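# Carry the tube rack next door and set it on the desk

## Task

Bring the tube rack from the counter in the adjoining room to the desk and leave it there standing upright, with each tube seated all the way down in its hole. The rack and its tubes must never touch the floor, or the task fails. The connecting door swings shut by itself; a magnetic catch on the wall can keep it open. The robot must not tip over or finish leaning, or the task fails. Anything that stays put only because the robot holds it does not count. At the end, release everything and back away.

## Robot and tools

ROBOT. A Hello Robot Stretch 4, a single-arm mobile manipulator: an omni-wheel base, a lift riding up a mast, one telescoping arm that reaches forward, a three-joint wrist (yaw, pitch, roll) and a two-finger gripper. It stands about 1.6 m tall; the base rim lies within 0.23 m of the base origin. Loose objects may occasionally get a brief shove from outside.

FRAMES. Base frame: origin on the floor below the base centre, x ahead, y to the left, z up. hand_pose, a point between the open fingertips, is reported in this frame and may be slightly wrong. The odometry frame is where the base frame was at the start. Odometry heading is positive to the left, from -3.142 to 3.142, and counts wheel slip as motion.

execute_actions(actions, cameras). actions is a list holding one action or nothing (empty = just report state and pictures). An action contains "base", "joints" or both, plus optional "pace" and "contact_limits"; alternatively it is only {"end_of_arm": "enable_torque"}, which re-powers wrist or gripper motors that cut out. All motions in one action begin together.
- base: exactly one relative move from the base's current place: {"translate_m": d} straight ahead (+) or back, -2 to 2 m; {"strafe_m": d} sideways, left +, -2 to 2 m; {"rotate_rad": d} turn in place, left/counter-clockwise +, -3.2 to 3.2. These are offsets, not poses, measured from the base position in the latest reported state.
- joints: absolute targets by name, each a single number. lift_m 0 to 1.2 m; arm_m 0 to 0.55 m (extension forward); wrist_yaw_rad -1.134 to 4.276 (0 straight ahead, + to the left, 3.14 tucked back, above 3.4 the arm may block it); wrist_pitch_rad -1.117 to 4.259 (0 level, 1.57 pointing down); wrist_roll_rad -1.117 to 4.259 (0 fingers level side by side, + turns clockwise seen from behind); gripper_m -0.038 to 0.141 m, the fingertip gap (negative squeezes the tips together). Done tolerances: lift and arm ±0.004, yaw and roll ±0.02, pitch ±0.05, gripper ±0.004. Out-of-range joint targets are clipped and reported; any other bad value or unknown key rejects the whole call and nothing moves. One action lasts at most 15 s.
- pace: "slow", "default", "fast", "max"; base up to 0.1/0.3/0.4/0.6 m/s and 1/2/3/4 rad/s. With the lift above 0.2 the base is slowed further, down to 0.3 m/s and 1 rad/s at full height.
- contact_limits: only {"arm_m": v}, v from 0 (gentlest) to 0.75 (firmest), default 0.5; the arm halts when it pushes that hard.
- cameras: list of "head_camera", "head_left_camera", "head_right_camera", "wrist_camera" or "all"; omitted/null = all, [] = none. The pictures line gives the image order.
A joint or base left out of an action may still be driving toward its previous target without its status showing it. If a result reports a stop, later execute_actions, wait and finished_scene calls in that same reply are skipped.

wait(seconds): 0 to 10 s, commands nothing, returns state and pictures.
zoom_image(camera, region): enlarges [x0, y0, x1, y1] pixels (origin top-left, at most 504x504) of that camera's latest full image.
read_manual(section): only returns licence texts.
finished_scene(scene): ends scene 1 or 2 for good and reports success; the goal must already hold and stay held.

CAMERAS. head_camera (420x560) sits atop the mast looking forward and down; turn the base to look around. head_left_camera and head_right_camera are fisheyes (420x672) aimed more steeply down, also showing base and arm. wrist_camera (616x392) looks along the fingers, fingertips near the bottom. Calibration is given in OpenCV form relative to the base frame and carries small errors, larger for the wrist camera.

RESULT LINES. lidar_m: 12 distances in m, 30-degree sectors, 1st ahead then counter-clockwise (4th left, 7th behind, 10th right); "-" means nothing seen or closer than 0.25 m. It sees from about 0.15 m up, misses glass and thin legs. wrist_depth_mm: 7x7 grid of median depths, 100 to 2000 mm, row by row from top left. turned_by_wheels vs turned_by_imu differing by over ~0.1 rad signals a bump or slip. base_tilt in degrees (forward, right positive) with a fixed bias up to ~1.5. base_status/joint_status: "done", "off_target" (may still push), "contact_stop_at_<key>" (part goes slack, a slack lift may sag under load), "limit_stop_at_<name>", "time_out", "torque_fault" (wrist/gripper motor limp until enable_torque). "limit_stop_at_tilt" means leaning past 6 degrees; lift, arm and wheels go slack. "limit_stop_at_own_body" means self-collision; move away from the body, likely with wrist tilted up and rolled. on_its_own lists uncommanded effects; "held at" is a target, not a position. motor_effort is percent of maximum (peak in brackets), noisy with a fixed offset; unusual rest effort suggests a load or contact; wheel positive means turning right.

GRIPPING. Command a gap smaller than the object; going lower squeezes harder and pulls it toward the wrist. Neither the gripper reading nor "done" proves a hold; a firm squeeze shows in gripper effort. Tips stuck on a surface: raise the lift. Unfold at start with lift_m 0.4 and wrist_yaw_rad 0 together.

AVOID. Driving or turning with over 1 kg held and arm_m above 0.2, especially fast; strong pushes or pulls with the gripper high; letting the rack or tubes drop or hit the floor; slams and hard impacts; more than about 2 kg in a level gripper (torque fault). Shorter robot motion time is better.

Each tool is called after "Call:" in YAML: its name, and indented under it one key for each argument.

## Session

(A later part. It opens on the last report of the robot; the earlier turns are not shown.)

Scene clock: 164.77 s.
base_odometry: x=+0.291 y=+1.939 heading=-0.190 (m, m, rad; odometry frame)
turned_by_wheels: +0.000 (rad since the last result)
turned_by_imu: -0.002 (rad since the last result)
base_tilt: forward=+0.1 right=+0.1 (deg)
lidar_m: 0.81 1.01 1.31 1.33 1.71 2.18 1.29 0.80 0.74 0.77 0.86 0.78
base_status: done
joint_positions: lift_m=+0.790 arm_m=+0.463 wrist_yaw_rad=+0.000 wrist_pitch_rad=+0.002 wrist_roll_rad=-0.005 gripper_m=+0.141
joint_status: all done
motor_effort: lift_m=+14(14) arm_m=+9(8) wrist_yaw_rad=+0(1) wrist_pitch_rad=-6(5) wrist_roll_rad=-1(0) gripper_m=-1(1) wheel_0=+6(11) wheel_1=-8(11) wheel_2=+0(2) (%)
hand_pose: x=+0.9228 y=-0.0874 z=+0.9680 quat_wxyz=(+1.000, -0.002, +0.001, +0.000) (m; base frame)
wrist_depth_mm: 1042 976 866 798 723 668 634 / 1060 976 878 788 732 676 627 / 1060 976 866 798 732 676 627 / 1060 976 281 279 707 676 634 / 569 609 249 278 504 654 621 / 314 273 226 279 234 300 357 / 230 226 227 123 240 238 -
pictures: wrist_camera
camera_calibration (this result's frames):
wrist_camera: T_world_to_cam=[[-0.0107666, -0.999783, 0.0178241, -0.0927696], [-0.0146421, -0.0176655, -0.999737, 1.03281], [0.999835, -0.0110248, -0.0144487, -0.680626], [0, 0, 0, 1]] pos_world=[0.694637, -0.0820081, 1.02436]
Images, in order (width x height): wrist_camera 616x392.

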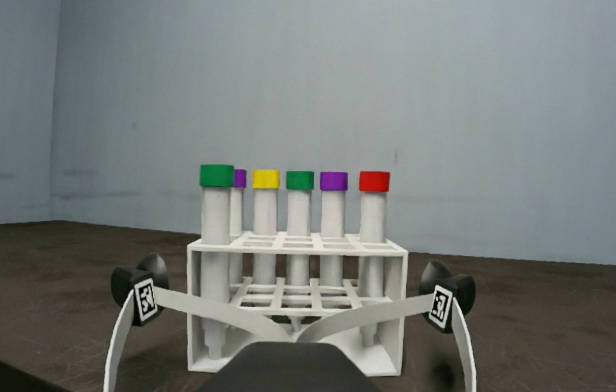

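Centred (188–407). Advance.

Call:
execute_actions:
  actions:
    - {"joints":{"arm_m":0.505},"pace":"slow","contact_limits":{"arm_m":0.2}}
  cameras: ["wrist_camera","head_camera"]

Call:
zoom_image:
  camera: "head_camera"
  region: [190, 240, 280, 330]

Scene clock: 170.97 s.
base_odometry: x=+0.291 y=+1.939 heading=-0.190 (m, m, rad; odometry frame)
turned_by_wheels: +0.000 (rad since the last result)
turned_by_imu: -0.002 (rad since the last result)
base_tilt: forward=+0.1 right=+0.1 (deg)
lidar_m: 0.80 1.03 1.30 1.33 1.72 2.18 1.28 0.84 0.74 0.77 0.84 0.78
base_status: not commanded
joint_positions: lift_m=+0.790 arm_m=+0.503 wrist_yaw_rad=+0.000 wrist_pitch_rad=+0.002 wrist_roll_rad=-0.005 gripper_m=+0.141
joint_status: all done
motor_effort: lift_m=+14(14) arm_m=+9(9) wrist_yaw_rad=+1(1) wrist_pitch_rad=-6(6) wrist_roll_rad=-1(0) gripper_m=+4(0) wheel_0=+6(6) wheel_1=-8(8) wheel_2=+0(0) (%)
contact_limits: arm_m 0.2
hand_pose: x=+0.9628 y=-0.0874 z=+0.9680 quat_wxyz=(+1.000, -0.002, +0.001, +0.000) (m; base frame)
wrist_depth_mm: 1025 917 831 750 699 640 591 / 991 931 831 750 699 640 597 / 1025 917 820 768 691 640 603 / 1025 917 253 255 683 647 603 / 569 603 241 255 229 634 597 / 314 272 197 252 200 300 357 / 232 227 200 122 233 237 -
pictures: head_camera, wrist_camera
camera_calibration (this result's frames):
wrist_camera: T_world_to_cam=[[-0.0108058, -0.999783, 0.0178241, -0.0923127], [-0.0146431, -0.017665, -0.999737, 1.03339], [0.999834, -0.011064, -0.0144491, -0.720611], [0, 0, 0, 1]] pos_world=[0.734626, -0.0820105, 1.02436]
Images, in order (width x height): head_camera 420x560, wrist_camera 616x392.

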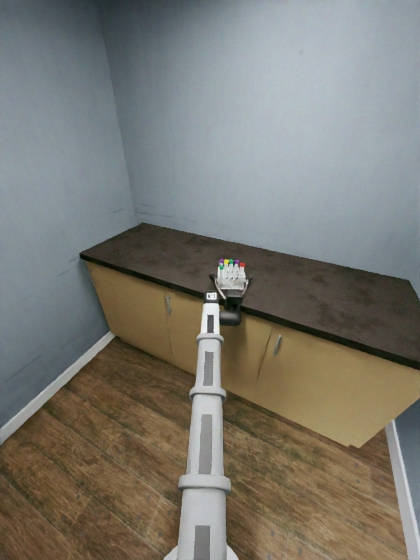

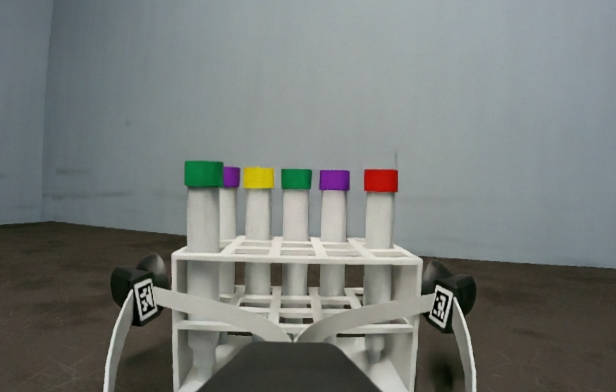

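Region (190, 240, 280, 330) of head_camera's 420x560 image, scaled by 5.600, with more detail than that image has.

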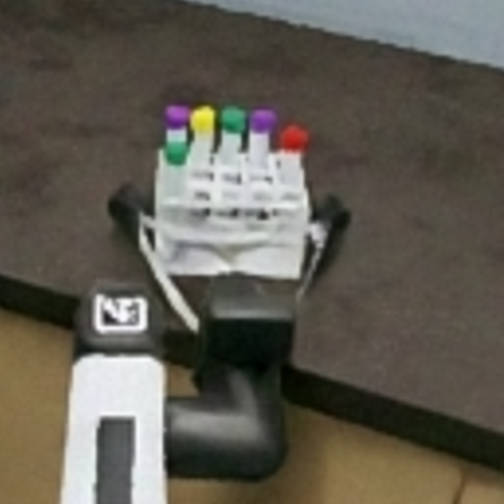

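Call:
execute_actions:
  actions:
    - {"joints":{"gripper_m":0.06},"pace":"slow"}
  cameras: ["wrist_camera"]

Call:
execute_actions:
  actions:
    - {"joints":{"lift_m":0.815},"pace":"slow"}
  cameras: ["wrist_camera","head_camera"]

Call:
zoom_image:
  camera: "head_camera"
  region: [190, 240, 280, 330]

Scene clock: 182.90 s.
base_odometry: x=+0.291 y=+1.939 heading=-0.190 (m, m, rad; odometry frame)
turned_by_wheels: +0.000 (rad since the last result)
turned_by_imu: -0.004 (rad since the last result)
base_tilt: forward=+0.1 right=+0.1 (deg)
lidar_m: 0.78 1.04 1.31 1.34 1.73 2.19 1.27 0.83 0.77 0.77 0.86 0.78
base_status: not commanded
joint_positions: lift_m=+0.790 arm_m=+0.503 wrist_yaw_rad=+0.000 wrist_pitch_rad=+0.002 wrist_roll_rad=-0.005 gripper_m=+0.061
joint_status: all done
motor_effort: lift_m=+14(14) arm_m=+9(9) wrist_yaw_rad=+0(2) wrist_pitch_rad=-6(6) wrist_roll_rad=-1(1) gripper_m=-33(37) wheel_0=+6(6) wheel_1=-8(8) wheel_2=+0(0) (%)
hand_pose: x=+0.9628 y=-0.0874 z=+0.9679 quat_wxyz=(+1.000, -0.002, +0.001, +0.000) (m; base frame)
wrist_depth_mm: 1042 917 831 759 691 640 597 / 1008 917 831 750 691 634 591 / 1008 917 831 741 699 640 603 / 1042 946 233 238 676 647 603 / 569 597 185 238 215 621 597 / 310 178 202 236 208 186 353 / 213 224 176 145 195 236 -
pictures: wrist_camera
camera_calibration (this result's frames):
wrist_camera: T_world_to_cam=[[-0.0108038, -0.999783, 0.0178253, -0.092315], [-0.0147384, -0.0176651, -0.999735, 1.03346], [0.999833, -0.0110637, -0.0145444, -0.720531], [0, 0, 0, 1]] pos_world=[0.734645, -0.0820105, 1.02435]
Images, in order (width x height): wrist_camera 616x392.

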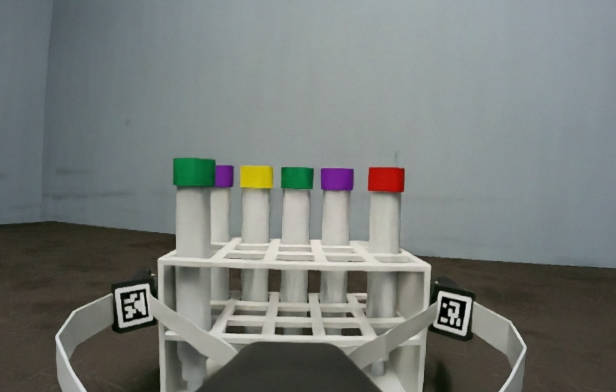

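Scene clock: 183.90 s.
base_odometry: x=+0.291 y=+1.939 heading=-0.190 (m, m, rad; odometry frame)
turned_by_wheels: +0.000 (rad since the last result)
turned_by_imu: +0.000 (rad since the last result)
base_tilt: forward=+0.2 right=+0.1 (deg)
lidar_m: 0.80 1.05 1.31 1.32 1.70 2.19 1.26 0.83 0.74 0.79 0.85 0.77
base_status: not commanded
joint_positions: lift_m=+0.815 arm_m=+0.503 wrist_yaw_rad=+0.000 wrist_pitch_rad=+0.003 wrist_roll_rad=-0.005 gripper_m=+0.061
joint_status: all done
motor_effort: lift_m=+24(27) arm_m=+8(9) wrist_yaw_rad=-1(1) wrist_pitch_rad=-9(10) wrist_roll_rad=+0(1) gripper_m=-39(34) wheel_0=+6(6) wheel_1=-8(8) wheel_2=+0(0) (%)
hand_pose: x=+0.9628 y=-0.0874 z=+0.9919 quat_wxyz=(+1.000, -0.002, +0.002, +0.000) (m; base frame)
wrist_depth_mm: 1008 917 820 768 691 634 591 / 1008 917 820 759 691 640 597 / 1025 917 820 759 691 647 609 / 1025 931 234 238 676 647 603 / 683 723 186 237 216 640 603 / 375 178 202 237 209 186 430 / 257 271 176 145 195 285 304
pictures: head_camera, wrist_camera
camera_calibration (this result's frames):
wrist_camera: T_world_to_cam=[[-0.0107844, -0.999783, 0.0178372, -0.0927719], [-0.0158267, -0.0176653, -0.999719, 1.05841], [0.999817, -0.0110637, -0.0156327, -0.719088], [0, 0, 0, 1]] pos_world=[0.734707, -0.0820105, 1.04852]
Images, in order (width x height): head_camera 420x560, wrist_camera 616x392.

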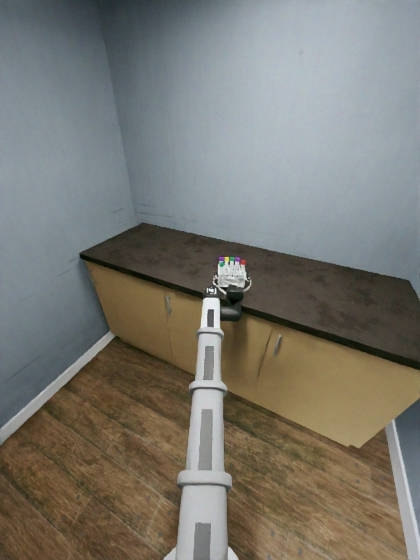

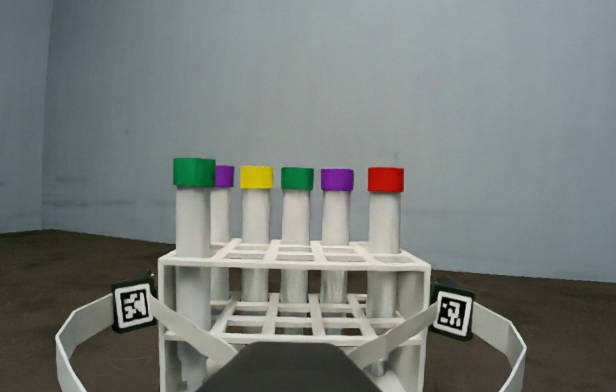

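Region (190, 240, 280, 330) of head_camera's 420x560 image, scaled by 5.600, with more detail than that image has.

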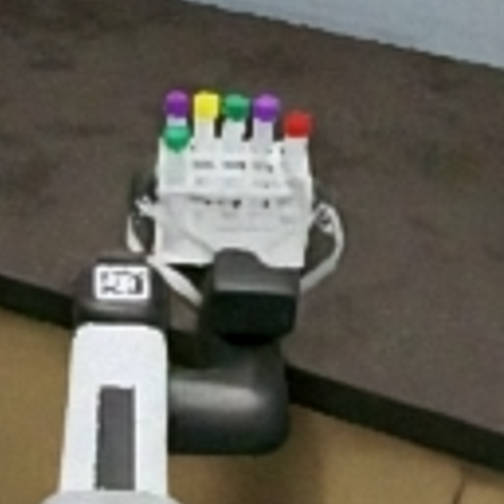

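Call:
execute_actions:
  actions:
    - {"joints":{"arm_m":0.0,"gripper_m":0.05,"lift_m":0.83}}
  cameras: []

Call:
execute_actions:
  actions:
    - {"base":{"rotate_rad":-1.955},"pace":"slow"}
  cameras: ["wrist_camera","head_right_camera"]

Scene clock: 196.73 s.
base_odometry: x=+0.291 y=+1.939 heading=-0.190 (m, m, rad; odometry frame)
turned_by_wheels: +0.000 (rad since the last result)
turned_by_imu: -0.003 (rad since the last result)
base_tilt: forward=+0.1 right=+0.2 (deg)
lidar_m: 0.40 1.02 1.31 1.33 1.70 2.18 1.30 0.83 0.77 0.79 0.85 0.78
base_status: not commanded
joint_positions: lift_m=+0.830 arm_m=+0.002 wrist_yaw_rad=+0.000 wrist_pitch_rad=+0.004 wrist_roll_rad=-0.005 gripper_m=+0.051
joint_status: all done
motor_effort: lift_m=+23(26) arm_m=-9(9) wrist_yaw_rad=+0(2) wrist_pitch_rad=-10(10) wrist_roll_rad=-1(1) gripper_m=-37(38) wheel_0=+6(6) wheel_1=-8(8) wheel_2=+0(0) (%)
hand_pose: x=+0.4609 y=-0.0874 z=+1.0068 quat_wxyz=(+1.000, -0.002, +0.002, +0.000) (m; base frame)
wrist_depth_mm: 1255 1464 1336 1205 1138 1025 991 / 1281 1499 1366 1255 1160 1060 1008 / 1308 1499 1308 1229 1138 1060 1008 / 1308 1464 230 235 1098 1060 976 / 854 820 183 234 214 976 960 / 831 172 201 234 208 181 484 / 809 750 148 143 178 512 -
pictures: none
No camera images: the call's "cameras" was empty. Leave "cameras" out to get every camera's image.

Scene clock: 199.97 s.
base_odometry: x=+0.291 y=+1.939 heading=-2.144 (m, m, rad; odometry frame)
turned_by_wheels: -1.954 (rad since the last result)
turned_by_imu: -1.966 (rad since the last result)
base_tilt: forward=+0.2 right=+0.2 (deg)
lidar_m: 0.42 0.82 0.80 0.77 0.83 1.21 1.31 1.39 1.94 2.17 1.09 0.79
base_status: done
joint_positions: lift_m=+0.830 arm_m=+0.002 wrist_yaw_rad=+0.000 wrist_pitch_rad=+0.004 wrist_roll_rad=-0.005 gripper_m=+0.051
joint_status: not commanded
motor_effort: lift_m=+23(23) arm_m=-9(9) wrist_yaw_rad=-1(1) wrist_pitch_rad=-10(10) wrist_roll_rad=+0(1) gripper_m=-42(35) wheel_0=+5(10) wheel_1=+5(11) wheel_2=+7(9) (%)
hand_pose: x=+0.4609 y=-0.0874 z=+1.0068 quat_wxyz=(+1.000, -0.002, +0.002, +0.000) (m; base frame)
wrist_depth_mm: 539 544 549 549 549 549 554 / 549 544 544 544 554 554 554 / 549 554 549 554 554 554 554 / 549 549 230 235 554 559 559 / 549 554 184 235 215 564 564 / 554 172 202 235 208 181 564 / 559 554 148 144 178 559 564
pictures: head_right_camera, wrist_camera
camera_calibration (this result's frames):
wrist_camera: T_world_to_cam=[[-0.010853, -0.999782, 0.0178478, -0.0984509], [-0.0161027, -0.0176718, -0.999714, 1.06552], [0.999811, -0.0111373, -0.0159074, -0.21681], [0, 0, 0, 1]] pos_world=[0.232858, -0.0820145, 1.06352]
Images, in order (width x height): head_right_camera 420x672, wrist_camera 616x392.

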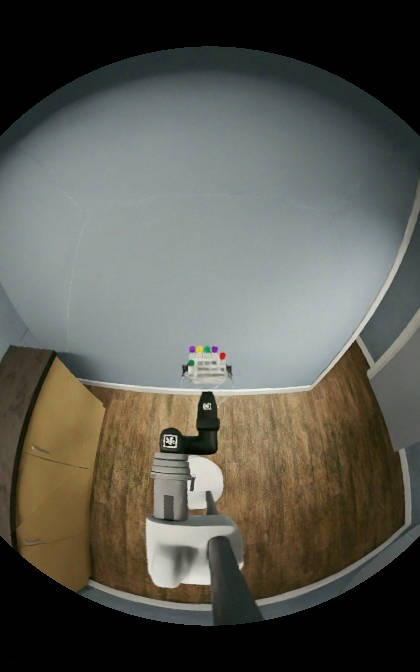

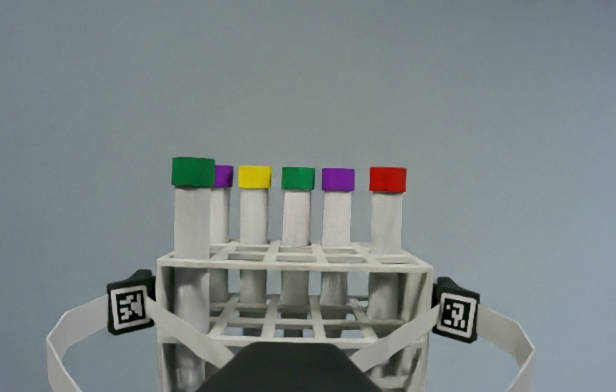

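Call:
execute_actions:
  actions:
    - {"base":{"strafe_m":-1.6}}
  cameras: ["head_camera","head_right_camera"]

Scene clock: 210.83 s.
base_odometry: x=-1.053 y=+2.806 heading=-2.144 (m, m, rad; odometry frame)
turned_by_wheels: +0.000 (rad since the last result)
turned_by_imu: -0.007 (rad since the last result)
base_tilt: forward=+0.1 right=+0.2 (deg)
lidar_m: 0.45 0.86 1.07 2.38 1.92 1.42 1.36 1.04 0.59 0.56 0.58 0.79
base_status: done
joint_positions: lift_m=+0.830 arm_m=+0.002 wrist_yaw_rad=+0.000 wrist_pitch_rad=+0.003 wrist_roll_rad=-0.005 gripper_m=+0.051
joint_status: not commanded
motor_effort: lift_m=+22(23) arm_m=-9(9) wrist_yaw_rad=+0(1) wrist_pitch_rad=-10(10) wrist_roll_rad=+0(0) gripper_m=-38(39) wheel_0=+3(13) wheel_1=-4(13) wheel_2=+0(4) (%)
hand_pose: x=+0.4609 y=-0.0874 z=+1.0069 quat_wxyz=(+1.000, -0.002, +0.002, +0.000) (m; base frame)
wrist_depth_mm: - - - - - 1366 960 / - - - - - 1397 976 / - - - - - 1366 976 / - - 229 236 - 1397 976 / - - 184 233 217 1366 946 / - 172 201 235 208 181 946 / - - 148 144 178 1308 904
pictures: head_camera, head_right_camera
Images, in order (width x height): head_camera 420x560, head_right_camera 420x672.

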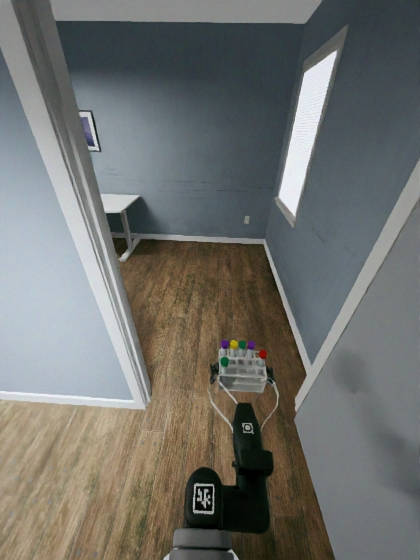

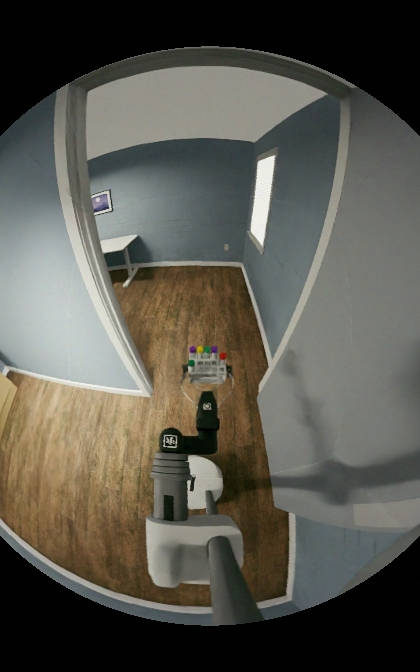

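Call:
execute_actions:
  actions:
    - {"base":{"translate_m":1.8}}
  cameras: ["head_left_camera"]

Call:
execute_actions:
  actions:
    - {"base":{"strafe_m":1.5}}
  cameras: ["head_camera","wrist_camera"]

Scene clock: 226.67 s.
base_odometry: x=-2.028 y=+1.293 heading=-2.143 (m, m, rad; odometry frame)
turned_by_wheels: +0.001 (rad since the last result)
turned_by_imu: -0.003 (rad since the last result)
base_tilt: forward=+0.1 right=+0.3 (deg)
lidar_m: 0.43 1.61 1.39 2.98 1.29 1.00 2.89 1.10 0.82 0.79 0.81 1.11
base_status: done
joint_positions: lift_m=+0.830 arm_m=+0.002 wrist_yaw_rad=+0.000 wrist_pitch_rad=+0.003 wrist_roll_rad=-0.005 gripper_m=+0.051
joint_status: not commanded
motor_effort: lift_m=+22(22) arm_m=-9(9) wrist_yaw_rad=+0(0) wrist_pitch_rad=-10(10) wrist_roll_rad=-1(0) gripper_m=-40(39) wheel_0=+5(11) wheel_1=+5(9) wheel_2=-2(14) (%)
hand_pose: x=+0.4609 y=-0.0874 z=+1.0069 quat_wxyz=(+1.000, -0.002, +0.002, +0.000) (m; base frame)
wrist_depth_mm: 1308 1308 1281 1308 1336 1308 1025 / 1308 1336 1308 1336 1336 1308 1025 / 1308 1336 1336 1336 1336 1336 1042 / 1336 1308 231 236 1366 1336 1042 / 1336 1336 182 235 213 1336 1025 / 1336 172 202 236 208 182 1025 / 1336 1336 148 143 178 1336 976
pictures: head_left_camera
Images, in order (width x height): head_left_camera 420x672.

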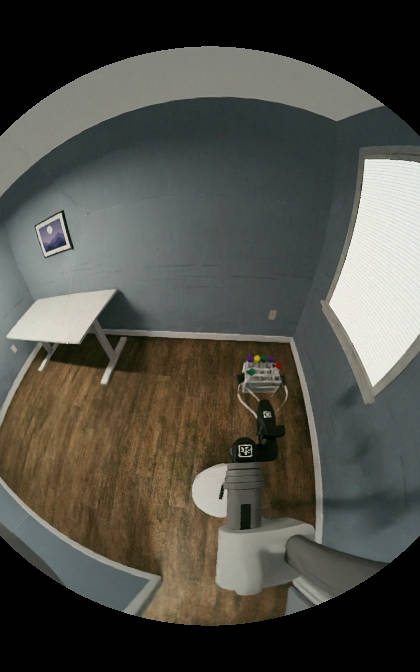

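Scene clock: 233.00 s.
base_odometry: x=-0.767 y=+0.481 heading=-2.143 (m, m, rad; odometry frame)
turned_by_wheels: +0.000 (rad since the last result)
turned_by_imu: +0.000 (rad since the last result)
base_tilt: forward=+0.3 right=+0.2 (deg)
lidar_m: 0.41 0.87 1.17 1.43 1.25 0.89 0.87 0.91 1.28 2.27 2.25 0.83
base_status: done
joint_positions: lift_m=+0.830 arm_m=+0.002 wrist_yaw_rad=+0.000 wrist_pitch_rad=+0.003 wrist_roll_rad=-0.005 gripper_m=+0.051
joint_status: not commanded
motor_effort: lift_m=+22(22) arm_m=-9(8) wrist_yaw_rad=+0(0) wrist_pitch_rad=-10(9) wrist_roll_rad=+0(1) gripper_m=-39(37) wheel_0=-2(10) wheel_1=+4(15) wheel_2=+0(2) (%)
hand_pose: x=+0.4609 y=-0.0874 z=+1.0069 quat_wxyz=(+1.000, -0.002, +0.002, +0.000) (m; base frame)
wrist_depth_mm: 1366 1336 1366 1366 1430 1366 1366 / 1366 1366 1366 1397 1397 1397 1336 / 1366 1366 1366 1397 1397 1366 1397 / 1366 1366 230 236 1366 1430 1430 / 1366 1366 184 233 213 1397 1397 / 946 172 202 234 208 181 1397 / 676 683 147 143 178 1397 1397
pictures: head_camera, wrist_camera
camera_calibration (this result's frames):
wrist_camera: T_world_to_cam=[[-0.0108405, -0.999782, 0.017847, -0.098454], [-0.0160333, -0.017672, -0.999715, 1.06559], [0.999813, -0.0111236, -0.0158382, -0.216859], [0, 0, 0, 1]] pos_world=[0.232836, -0.0820137, 1.06361]
Images, in order (width x height): head_camera 420x560, wrist_camera 616x392.

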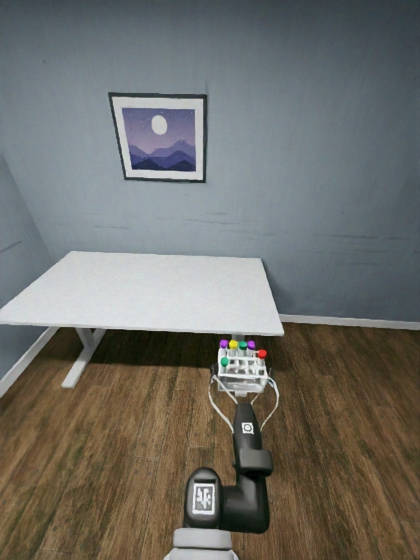

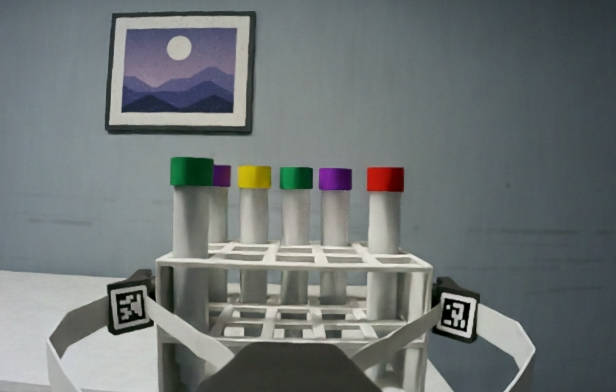

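Call:
execute_actions:
  actions:
    - {"base":{"strafe_m":0.4},"joints":{"arm_m":0.52,"lift_m":0.68}}
  cameras: ["head_camera","wrist_camera"]

Scene clock: 240.23 s.
base_odometry: x=-0.431 y=+0.265 heading=-2.143 (m, m, rad; odometry frame)
turned_by_wheels: +0.000 (rad since the last result)
turned_by_imu: -0.002 (rad since the last result)
base_tilt: forward=+0.2 right=+0.1 (deg)
lidar_m: 0.83 0.86 1.11 1.06 1.12 0.89 0.85 0.92 1.31 2.67 2.27 0.86
base_status: done
joint_positions: lift_m=+0.680 arm_m=+0.518 wrist_yaw_rad=+0.000 wrist_pitch_rad=+0.003 wrist_roll_rad=-0.005 gripper_m=+0.051
joint_status: all done
motor_effort: lift_m=+15(20) arm_m=+8(10) wrist_yaw_rad=+0(1) wrist_pitch_rad=-9(11) wrist_roll_rad=-1(0) gripper_m=-37(37) wheel_0=-4(12) wheel_1=+4(12) wheel_2=+0(1) (%)
hand_pose: x=+0.9779 y=-0.0874 z=+0.8575 quat_wxyz=(+1.000, -0.002, +0.002, +0.000) (m; base frame)
wrist_depth_mm: 866 866 878 866 891 891 878 / 878 891 866 878 878 904 891 / 878 891 891 878 878 891 891 / 891 878 230 235 891 891 904 / 891 891 183 235 213 904 904 / 530 171 201 235 208 182 603 / 373 379 147 144 177 392 427
pictures: head_camera, wrist_camera
camera_calibration (this result's frames):
wrist_camera: T_world_to_cam=[[-0.0106481, -0.999784, 0.0178463, -0.090316], [-0.0159639, -0.0176751, -0.999716, 0.92447], [0.999816, -0.01093, -0.0157722, -0.7361], [0, 0, 0, 1]] pos_world=[0.749761, -0.082002, 0.914209]
Images, in order (width x height): head_camera 420x560, wrist_camera 616x392.

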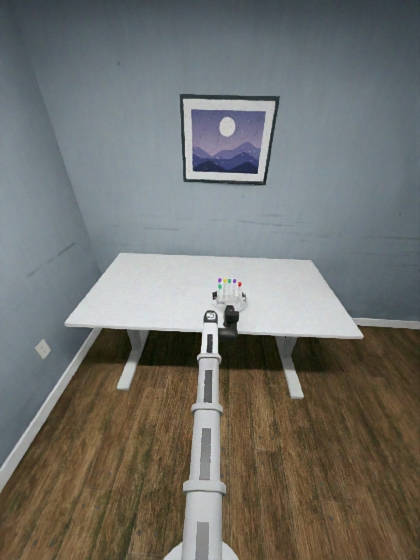

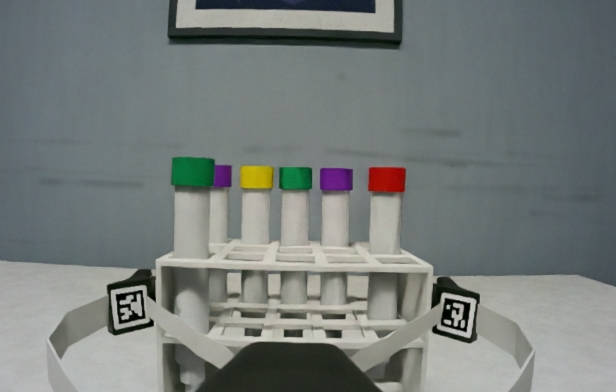

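Call:
execute_actions:
  actions:
    - {"base":{"translate_m":0.07},"joints":{"lift_m":0.622},"pace":"slow"}
  cameras: []

Scene clock: 248.30 s.
base_odometry: x=-0.469 y=+0.206 heading=-2.143 (m, m, rad; odometry frame)
turned_by_wheels: +0.001 (rad since the last result)
turned_by_imu: -0.002 (rad since the last result)
base_tilt: forward=+0.2 right=+0.2 (deg)
lidar_m: 0.76 0.79 1.09 1.04 1.10 0.93 0.92 0.97 1.39 2.69 1.09 0.80
base_status: done
joint_positions: lift_m=+0.622 arm_m=+0.518 wrist_yaw_rad=+0.000 wrist_pitch_rad=+0.003 wrist_roll_rad=-0.005 gripper_m=+0.051
joint_status: all done
motor_effort: lift_m=+14(15) arm_m=+8(8) wrist_yaw_rad=+0(1) wrist_pitch_rad=-10(10) wrist_roll_rad=+0(0) gripper_m=-39(39) wheel_0=+6(7) wheel_1=+6(8) wheel_2=-6(10) (%)
hand_pose: x=+0.9779 y=-0.0874 z=+0.7996 quat_wxyz=(+1.000, -0.002, +0.002, +0.000) (m; base frame)
wrist_depth_mm: 820 831 809 820 820 820 820 / 820 809 820 820 820 820 820 / 809 831 831 831 820 809 820 / 820 820 229 235 831 831 820 / 668 707 182 235 213 831 831 / 366 171 202 236 208 181 421 / 258 264 147 143 178 273 -
pictures: none
No camera images: the call's "cameras" was empty. Leave "cameras" out to get every camera's image.

Call:
execute_actions:
  actions:
    - {"joints":{"lift_m":0.607},"pace":"slow"}
  cameras: []

Scene clock: 252.27 s.
base_odometry: x=-0.469 y=+0.206 heading=-2.143 (m, m, rad; odometry frame)
turned_by_wheels: +0.000 (rad since the last result)
turned_by_imu: -0.001 (rad since the last result)
base_tilt: forward=+0.2 right=+0.1 (deg)
lidar_m: 0.75 0.79 1.09 1.03 1.11 0.96 0.93 0.98 1.37 2.68 1.07 0.78
base_status: not commanded
joint_positions: lift_m=+0.607 arm_m=+0.518 wrist_yaw_rad=+0.000 wrist_pitch_rad=+0.003 wrist_roll_rad=-0.005 gripper_m=+0.051
joint_status: all done
motor_effort: lift_m=+14(14) arm_m=+8(8) wrist_yaw_rad=-2(1) wrist_pitch_rad=-10(10) wrist_roll_rad=+0(0) gripper_m=-38(36) wheel_0=+7(7) wheel_1=+6(6) wheel_2=-7(7) (%)
hand_pose: x=+0.9779 y=-0.0874 z=+0.7846 quat_wxyz=(+1.000, -0.002, +0.002, +0.000) (m; base frame)
wrist_depth_mm: 809 820 820 809 809 820 820 / 809 820 820 820 820 820 820 / 809 820 809 820 820 831 820 / 820 820 229 235 820 831 831 / 591 634 183 234 214 750 741 / 327 172 202 235 208 181 375 / 229 234 148 144 178 242 -
pictures: none
No camera images: the call's "cameras" was empty. Leave "cameras" out to get every camera's image.

Call:
execute_actions:
  actions:
    - {"joints":{"lift_m":0.601},"pace":"slow"}
  cameras: []

Scene clock: 255.30 s.
base_odometry: x=-0.469 y=+0.206 heading=-2.143 (m, m, rad; odometry frame)
turned_by_wheels: +0.000 (rad since the last result)
turned_by_imu: -0.001 (rad since the last result)
base_tilt: forward=+0.1 right=+0.1 (deg)
lidar_m: 0.73 0.81 1.10 1.06 1.12 0.96 0.94 0.97 1.37 2.67 1.08 0.79
base_status: not commanded
joint_positions: lift_m=+0.601 arm_m=+0.518 wrist_yaw_rad=+0.000 wrist_pitch_rad=+0.003 wrist_roll_rad=-0.005 gripper_m=+0.051
joint_status: all done
motor_effort: lift_m=+14(13) arm_m=+9(9) wrist_yaw_rad=-2(2) wrist_pitch_rad=-10(10) wrist_roll_rad=+0(0) gripper_m=-35(38) wheel_0=+7(6) wheel_1=+7(6) wheel_2=-7(7) (%)
hand_pose: x=+0.9779 y=-0.0874 z=+0.7786 quat_wxyz=(+1.000, -0.002, +0.002, +0.000) (m; base frame)
wrist_depth_mm: 820 809 820 809 820 820 831 / 809 809 809 820 820 831 820 / 809 820 820 820 820 831 820 / 831 809 229 234 831 831 831 / 564 603 183 234 214 699 707 / 310 172 202 234 208 182 357 / 219 221 148 144 178 229 -
pictures: none
No camera images: the call's "cameras" was empty. Leave "cameras" out to get every camera's image.

Call:
execute_actions:
  actions:
    - {"joints":{"lift_m":0.596},"pace":"slow"}
  cameras: []

Call:
execute_actions:
  actions:
    - {"joints":{"gripper_m":0.141},"pace":"slow"}
  cameras: ["wrist_camera"]

Call:
execute_actions:
  actions:
    - {"joints":{"arm_m":0.1}}
  cameras: ["wrist_camera","head_camera"]

Scene clock: 260.80 s.
base_odometry: x=-0.469 y=+0.206 heading=-2.143 (m, m, rad; odometry frame)
turned_by_wheels: +0.000 (rad since the last result)
turned_by_imu: -0.002 (rad since the last result)
base_tilt: forward=+0.1 right=+0.1 (deg)
lidar_m: 0.76 0.78 1.08 1.05 1.12 0.95 0.93 0.95 1.39 2.68 1.06 0.75
base_status: not commanded
joint_positions: lift_m=+0.597 arm_m=+0.518 wrist_yaw_rad=+0.000 wrist_pitch_rad=-0.002 wrist_roll_rad=-0.005 gripper_m=+0.051
joint_status: all done
motor_effort: lift_m=+12(15) arm_m=+9(9) wrist_yaw_rad=+0(1) wrist_pitch_rad=+6(10) wrist_roll_rad=-1(0) gripper_m=-37(40) wheel_0=+7(6) wheel_1=+6(6) wheel_2=-7(7) (%)
hand_pose: x=+0.9779 y=-0.0874 z=+0.7753 quat_wxyz=(+1.000, -0.002, -0.001, +0.000) (m; base frame)
wrist_depth_mm: 809 820 820 820 820 820 831 / 809 820 831 831 820 820 820 / 820 820 820 820 831 820 831 / 820 820 229 236 831 831 831 / 580 615 183 233 214 732 732 / 312 171 200 234 208 181 359 / 216 221 147 144 178 229 -
pictures: none
No camera images: the call's "cameras" was empty. Leave "cameras" out to get every camera's image.

Scene clock: 264.97 s.
base_odometry: x=-0.469 y=+0.206 heading=-2.143 (m, m, rad; odometry frame)
turned_by_wheels: +0.000 (rad since the last result)
turned_by_imu: -0.001 (rad since the last result)
base_tilt: forward=+0.2 right=+0.1 (deg)
lidar_m: 0.76 0.79 1.09 1.05 1.12 0.97 0.94 0.98 1.38 2.67 1.07 0.77
base_status: not commanded
joint_positions: lift_m=+0.596 arm_m=+0.518 wrist_yaw_rad=+0.000 wrist_pitch_rad=+0.002 wrist_roll_rad=-0.005 gripper_m=+0.141
joint_status: all done
motor_effort: lift_m=+14(14) arm_m=+8(9) wrist_yaw_rad=-1(0) wrist_pitch_rad=-5(6) wrist_roll_rad=+0(0) gripper_m=-2(38) wheel_0=+7(6) wheel_1=+7(6) wheel_2=-7(7) (%)
hand_pose: x=+0.9778 y=-0.0875 z=+0.7741 quat_wxyz=(+1.000, -0.002, +0.001, +0.000) (m; base frame)
wrist_depth_mm: 820 820 809 820 820 820 820 / 809 820 831 820 820 831 831 / 820 820 820 820 820 820 820 / 820 820 254 260 831 820 831 / 544 580 220 257 232 683 691 / 303 264 202 222 204 289 345 / 223 218 206 122 225 229 -
pictures: wrist_camera
camera_calibration (this result's frames):
wrist_camera: T_world_to_cam=[[-0.011001, -0.999781, 0.017829, -0.0885623], [-0.0143894, -0.01767, -0.99974, 0.839546], [0.999836, -0.0112547, -0.0141919, -0.738667], [0, 0, 0, 1]] pos_world=[0.749652, -0.0820216, 0.830424]
Images, in order (width x height): wrist_camera 616x392.

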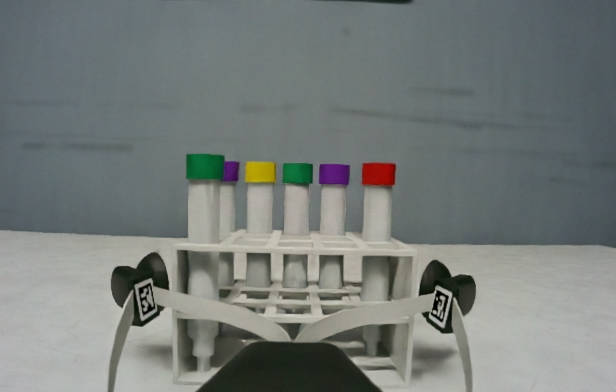

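Scene clock: 267.30 s.
base_odometry: x=-0.469 y=+0.206 heading=-2.143 (m, m, rad; odometry frame)
turned_by_wheels: +0.000 (rad since the last result)
turned_by_imu: -0.001 (rad since the last result)
base_tilt: forward=+0.1 right=+0.2 (deg)
lidar_m: 0.73 0.79 1.09 1.05 1.12 0.95 0.93 0.97 1.40 2.67 1.07 0.76
base_status: not commanded
joint_positions: lift_m=+0.596 arm_m=+0.102 wrist_yaw_rad=+0.000 wrist_pitch_rad=+0.002 wrist_roll_rad=-0.005 gripper_m=+0.141
joint_status: all done
motor_effort: lift_m=+14(14) arm_m=-9(9) wrist_yaw_rad=+0(0) wrist_pitch_rad=-7(6) wrist_roll_rad=-1(0) gripper_m=-2(1) wheel_0=+6(6) wheel_1=+6(7) wheel_2=-7(7) (%)
hand_pose: x=+0.5610 y=-0.0874 z=+0.7740 quat_wxyz=(+1.000, -0.002, +0.001, +0.000) (m; base frame)
wrist_depth_mm: 1229 1205 1205 1205 1205 1229 1229 / 1205 1255 1229 1229 1205 1229 1255 / 1205 1255 1229 1229 1229 1255 1229 / 1229 1205 1205 668 1255 1229 1229 / 554 591 621 634 683 699 699 / 1229 421 427 433 433 436 788 / 1229 1255 1255 122 1255 1255 1255
pictures: head_camera, wrist_camera
camera_calibration (this result's frames):
wrist_camera: T_world_to_cam=[[-0.0108788, -0.999782, 0.0178333, -0.0931849], [-0.0147923, -0.0176715, -0.999734, 0.833637], [0.999831, -0.0111397, -0.0145968, -0.321525], [0, 0, 0, 1]] pos_world=[0.332789, -0.0820146, 0.830384]
Images, in order (width x height): head_camera 420x560, wrist_camera 616x392.

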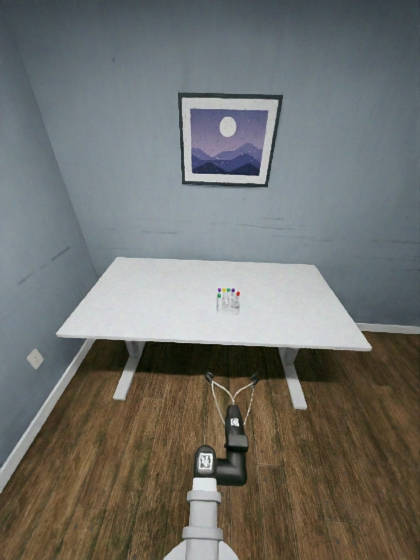

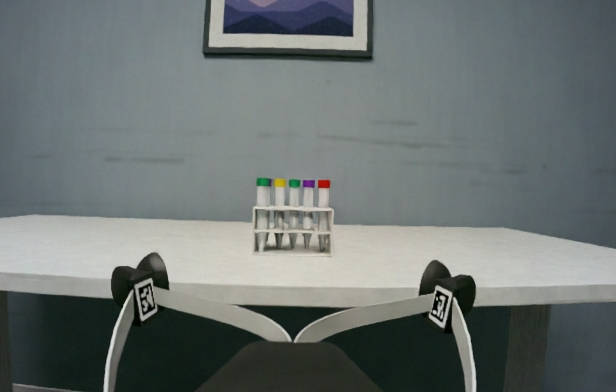

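Call:
zoom_image:
  camera: "wrist_camera"
  region: [240, 165, 350, 265]

Region (240, 165, 350, 265) of wrist_camera's 616x392 image, scaled by 4.582; it fills the top 458 rows of this view, and the rest is white.

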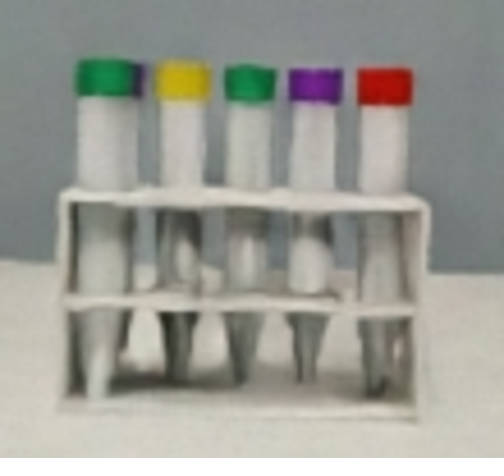

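All seated (the slope is camera roll).

Call:
finished_scene:
  scene: 1

The scene is finished: the task was done.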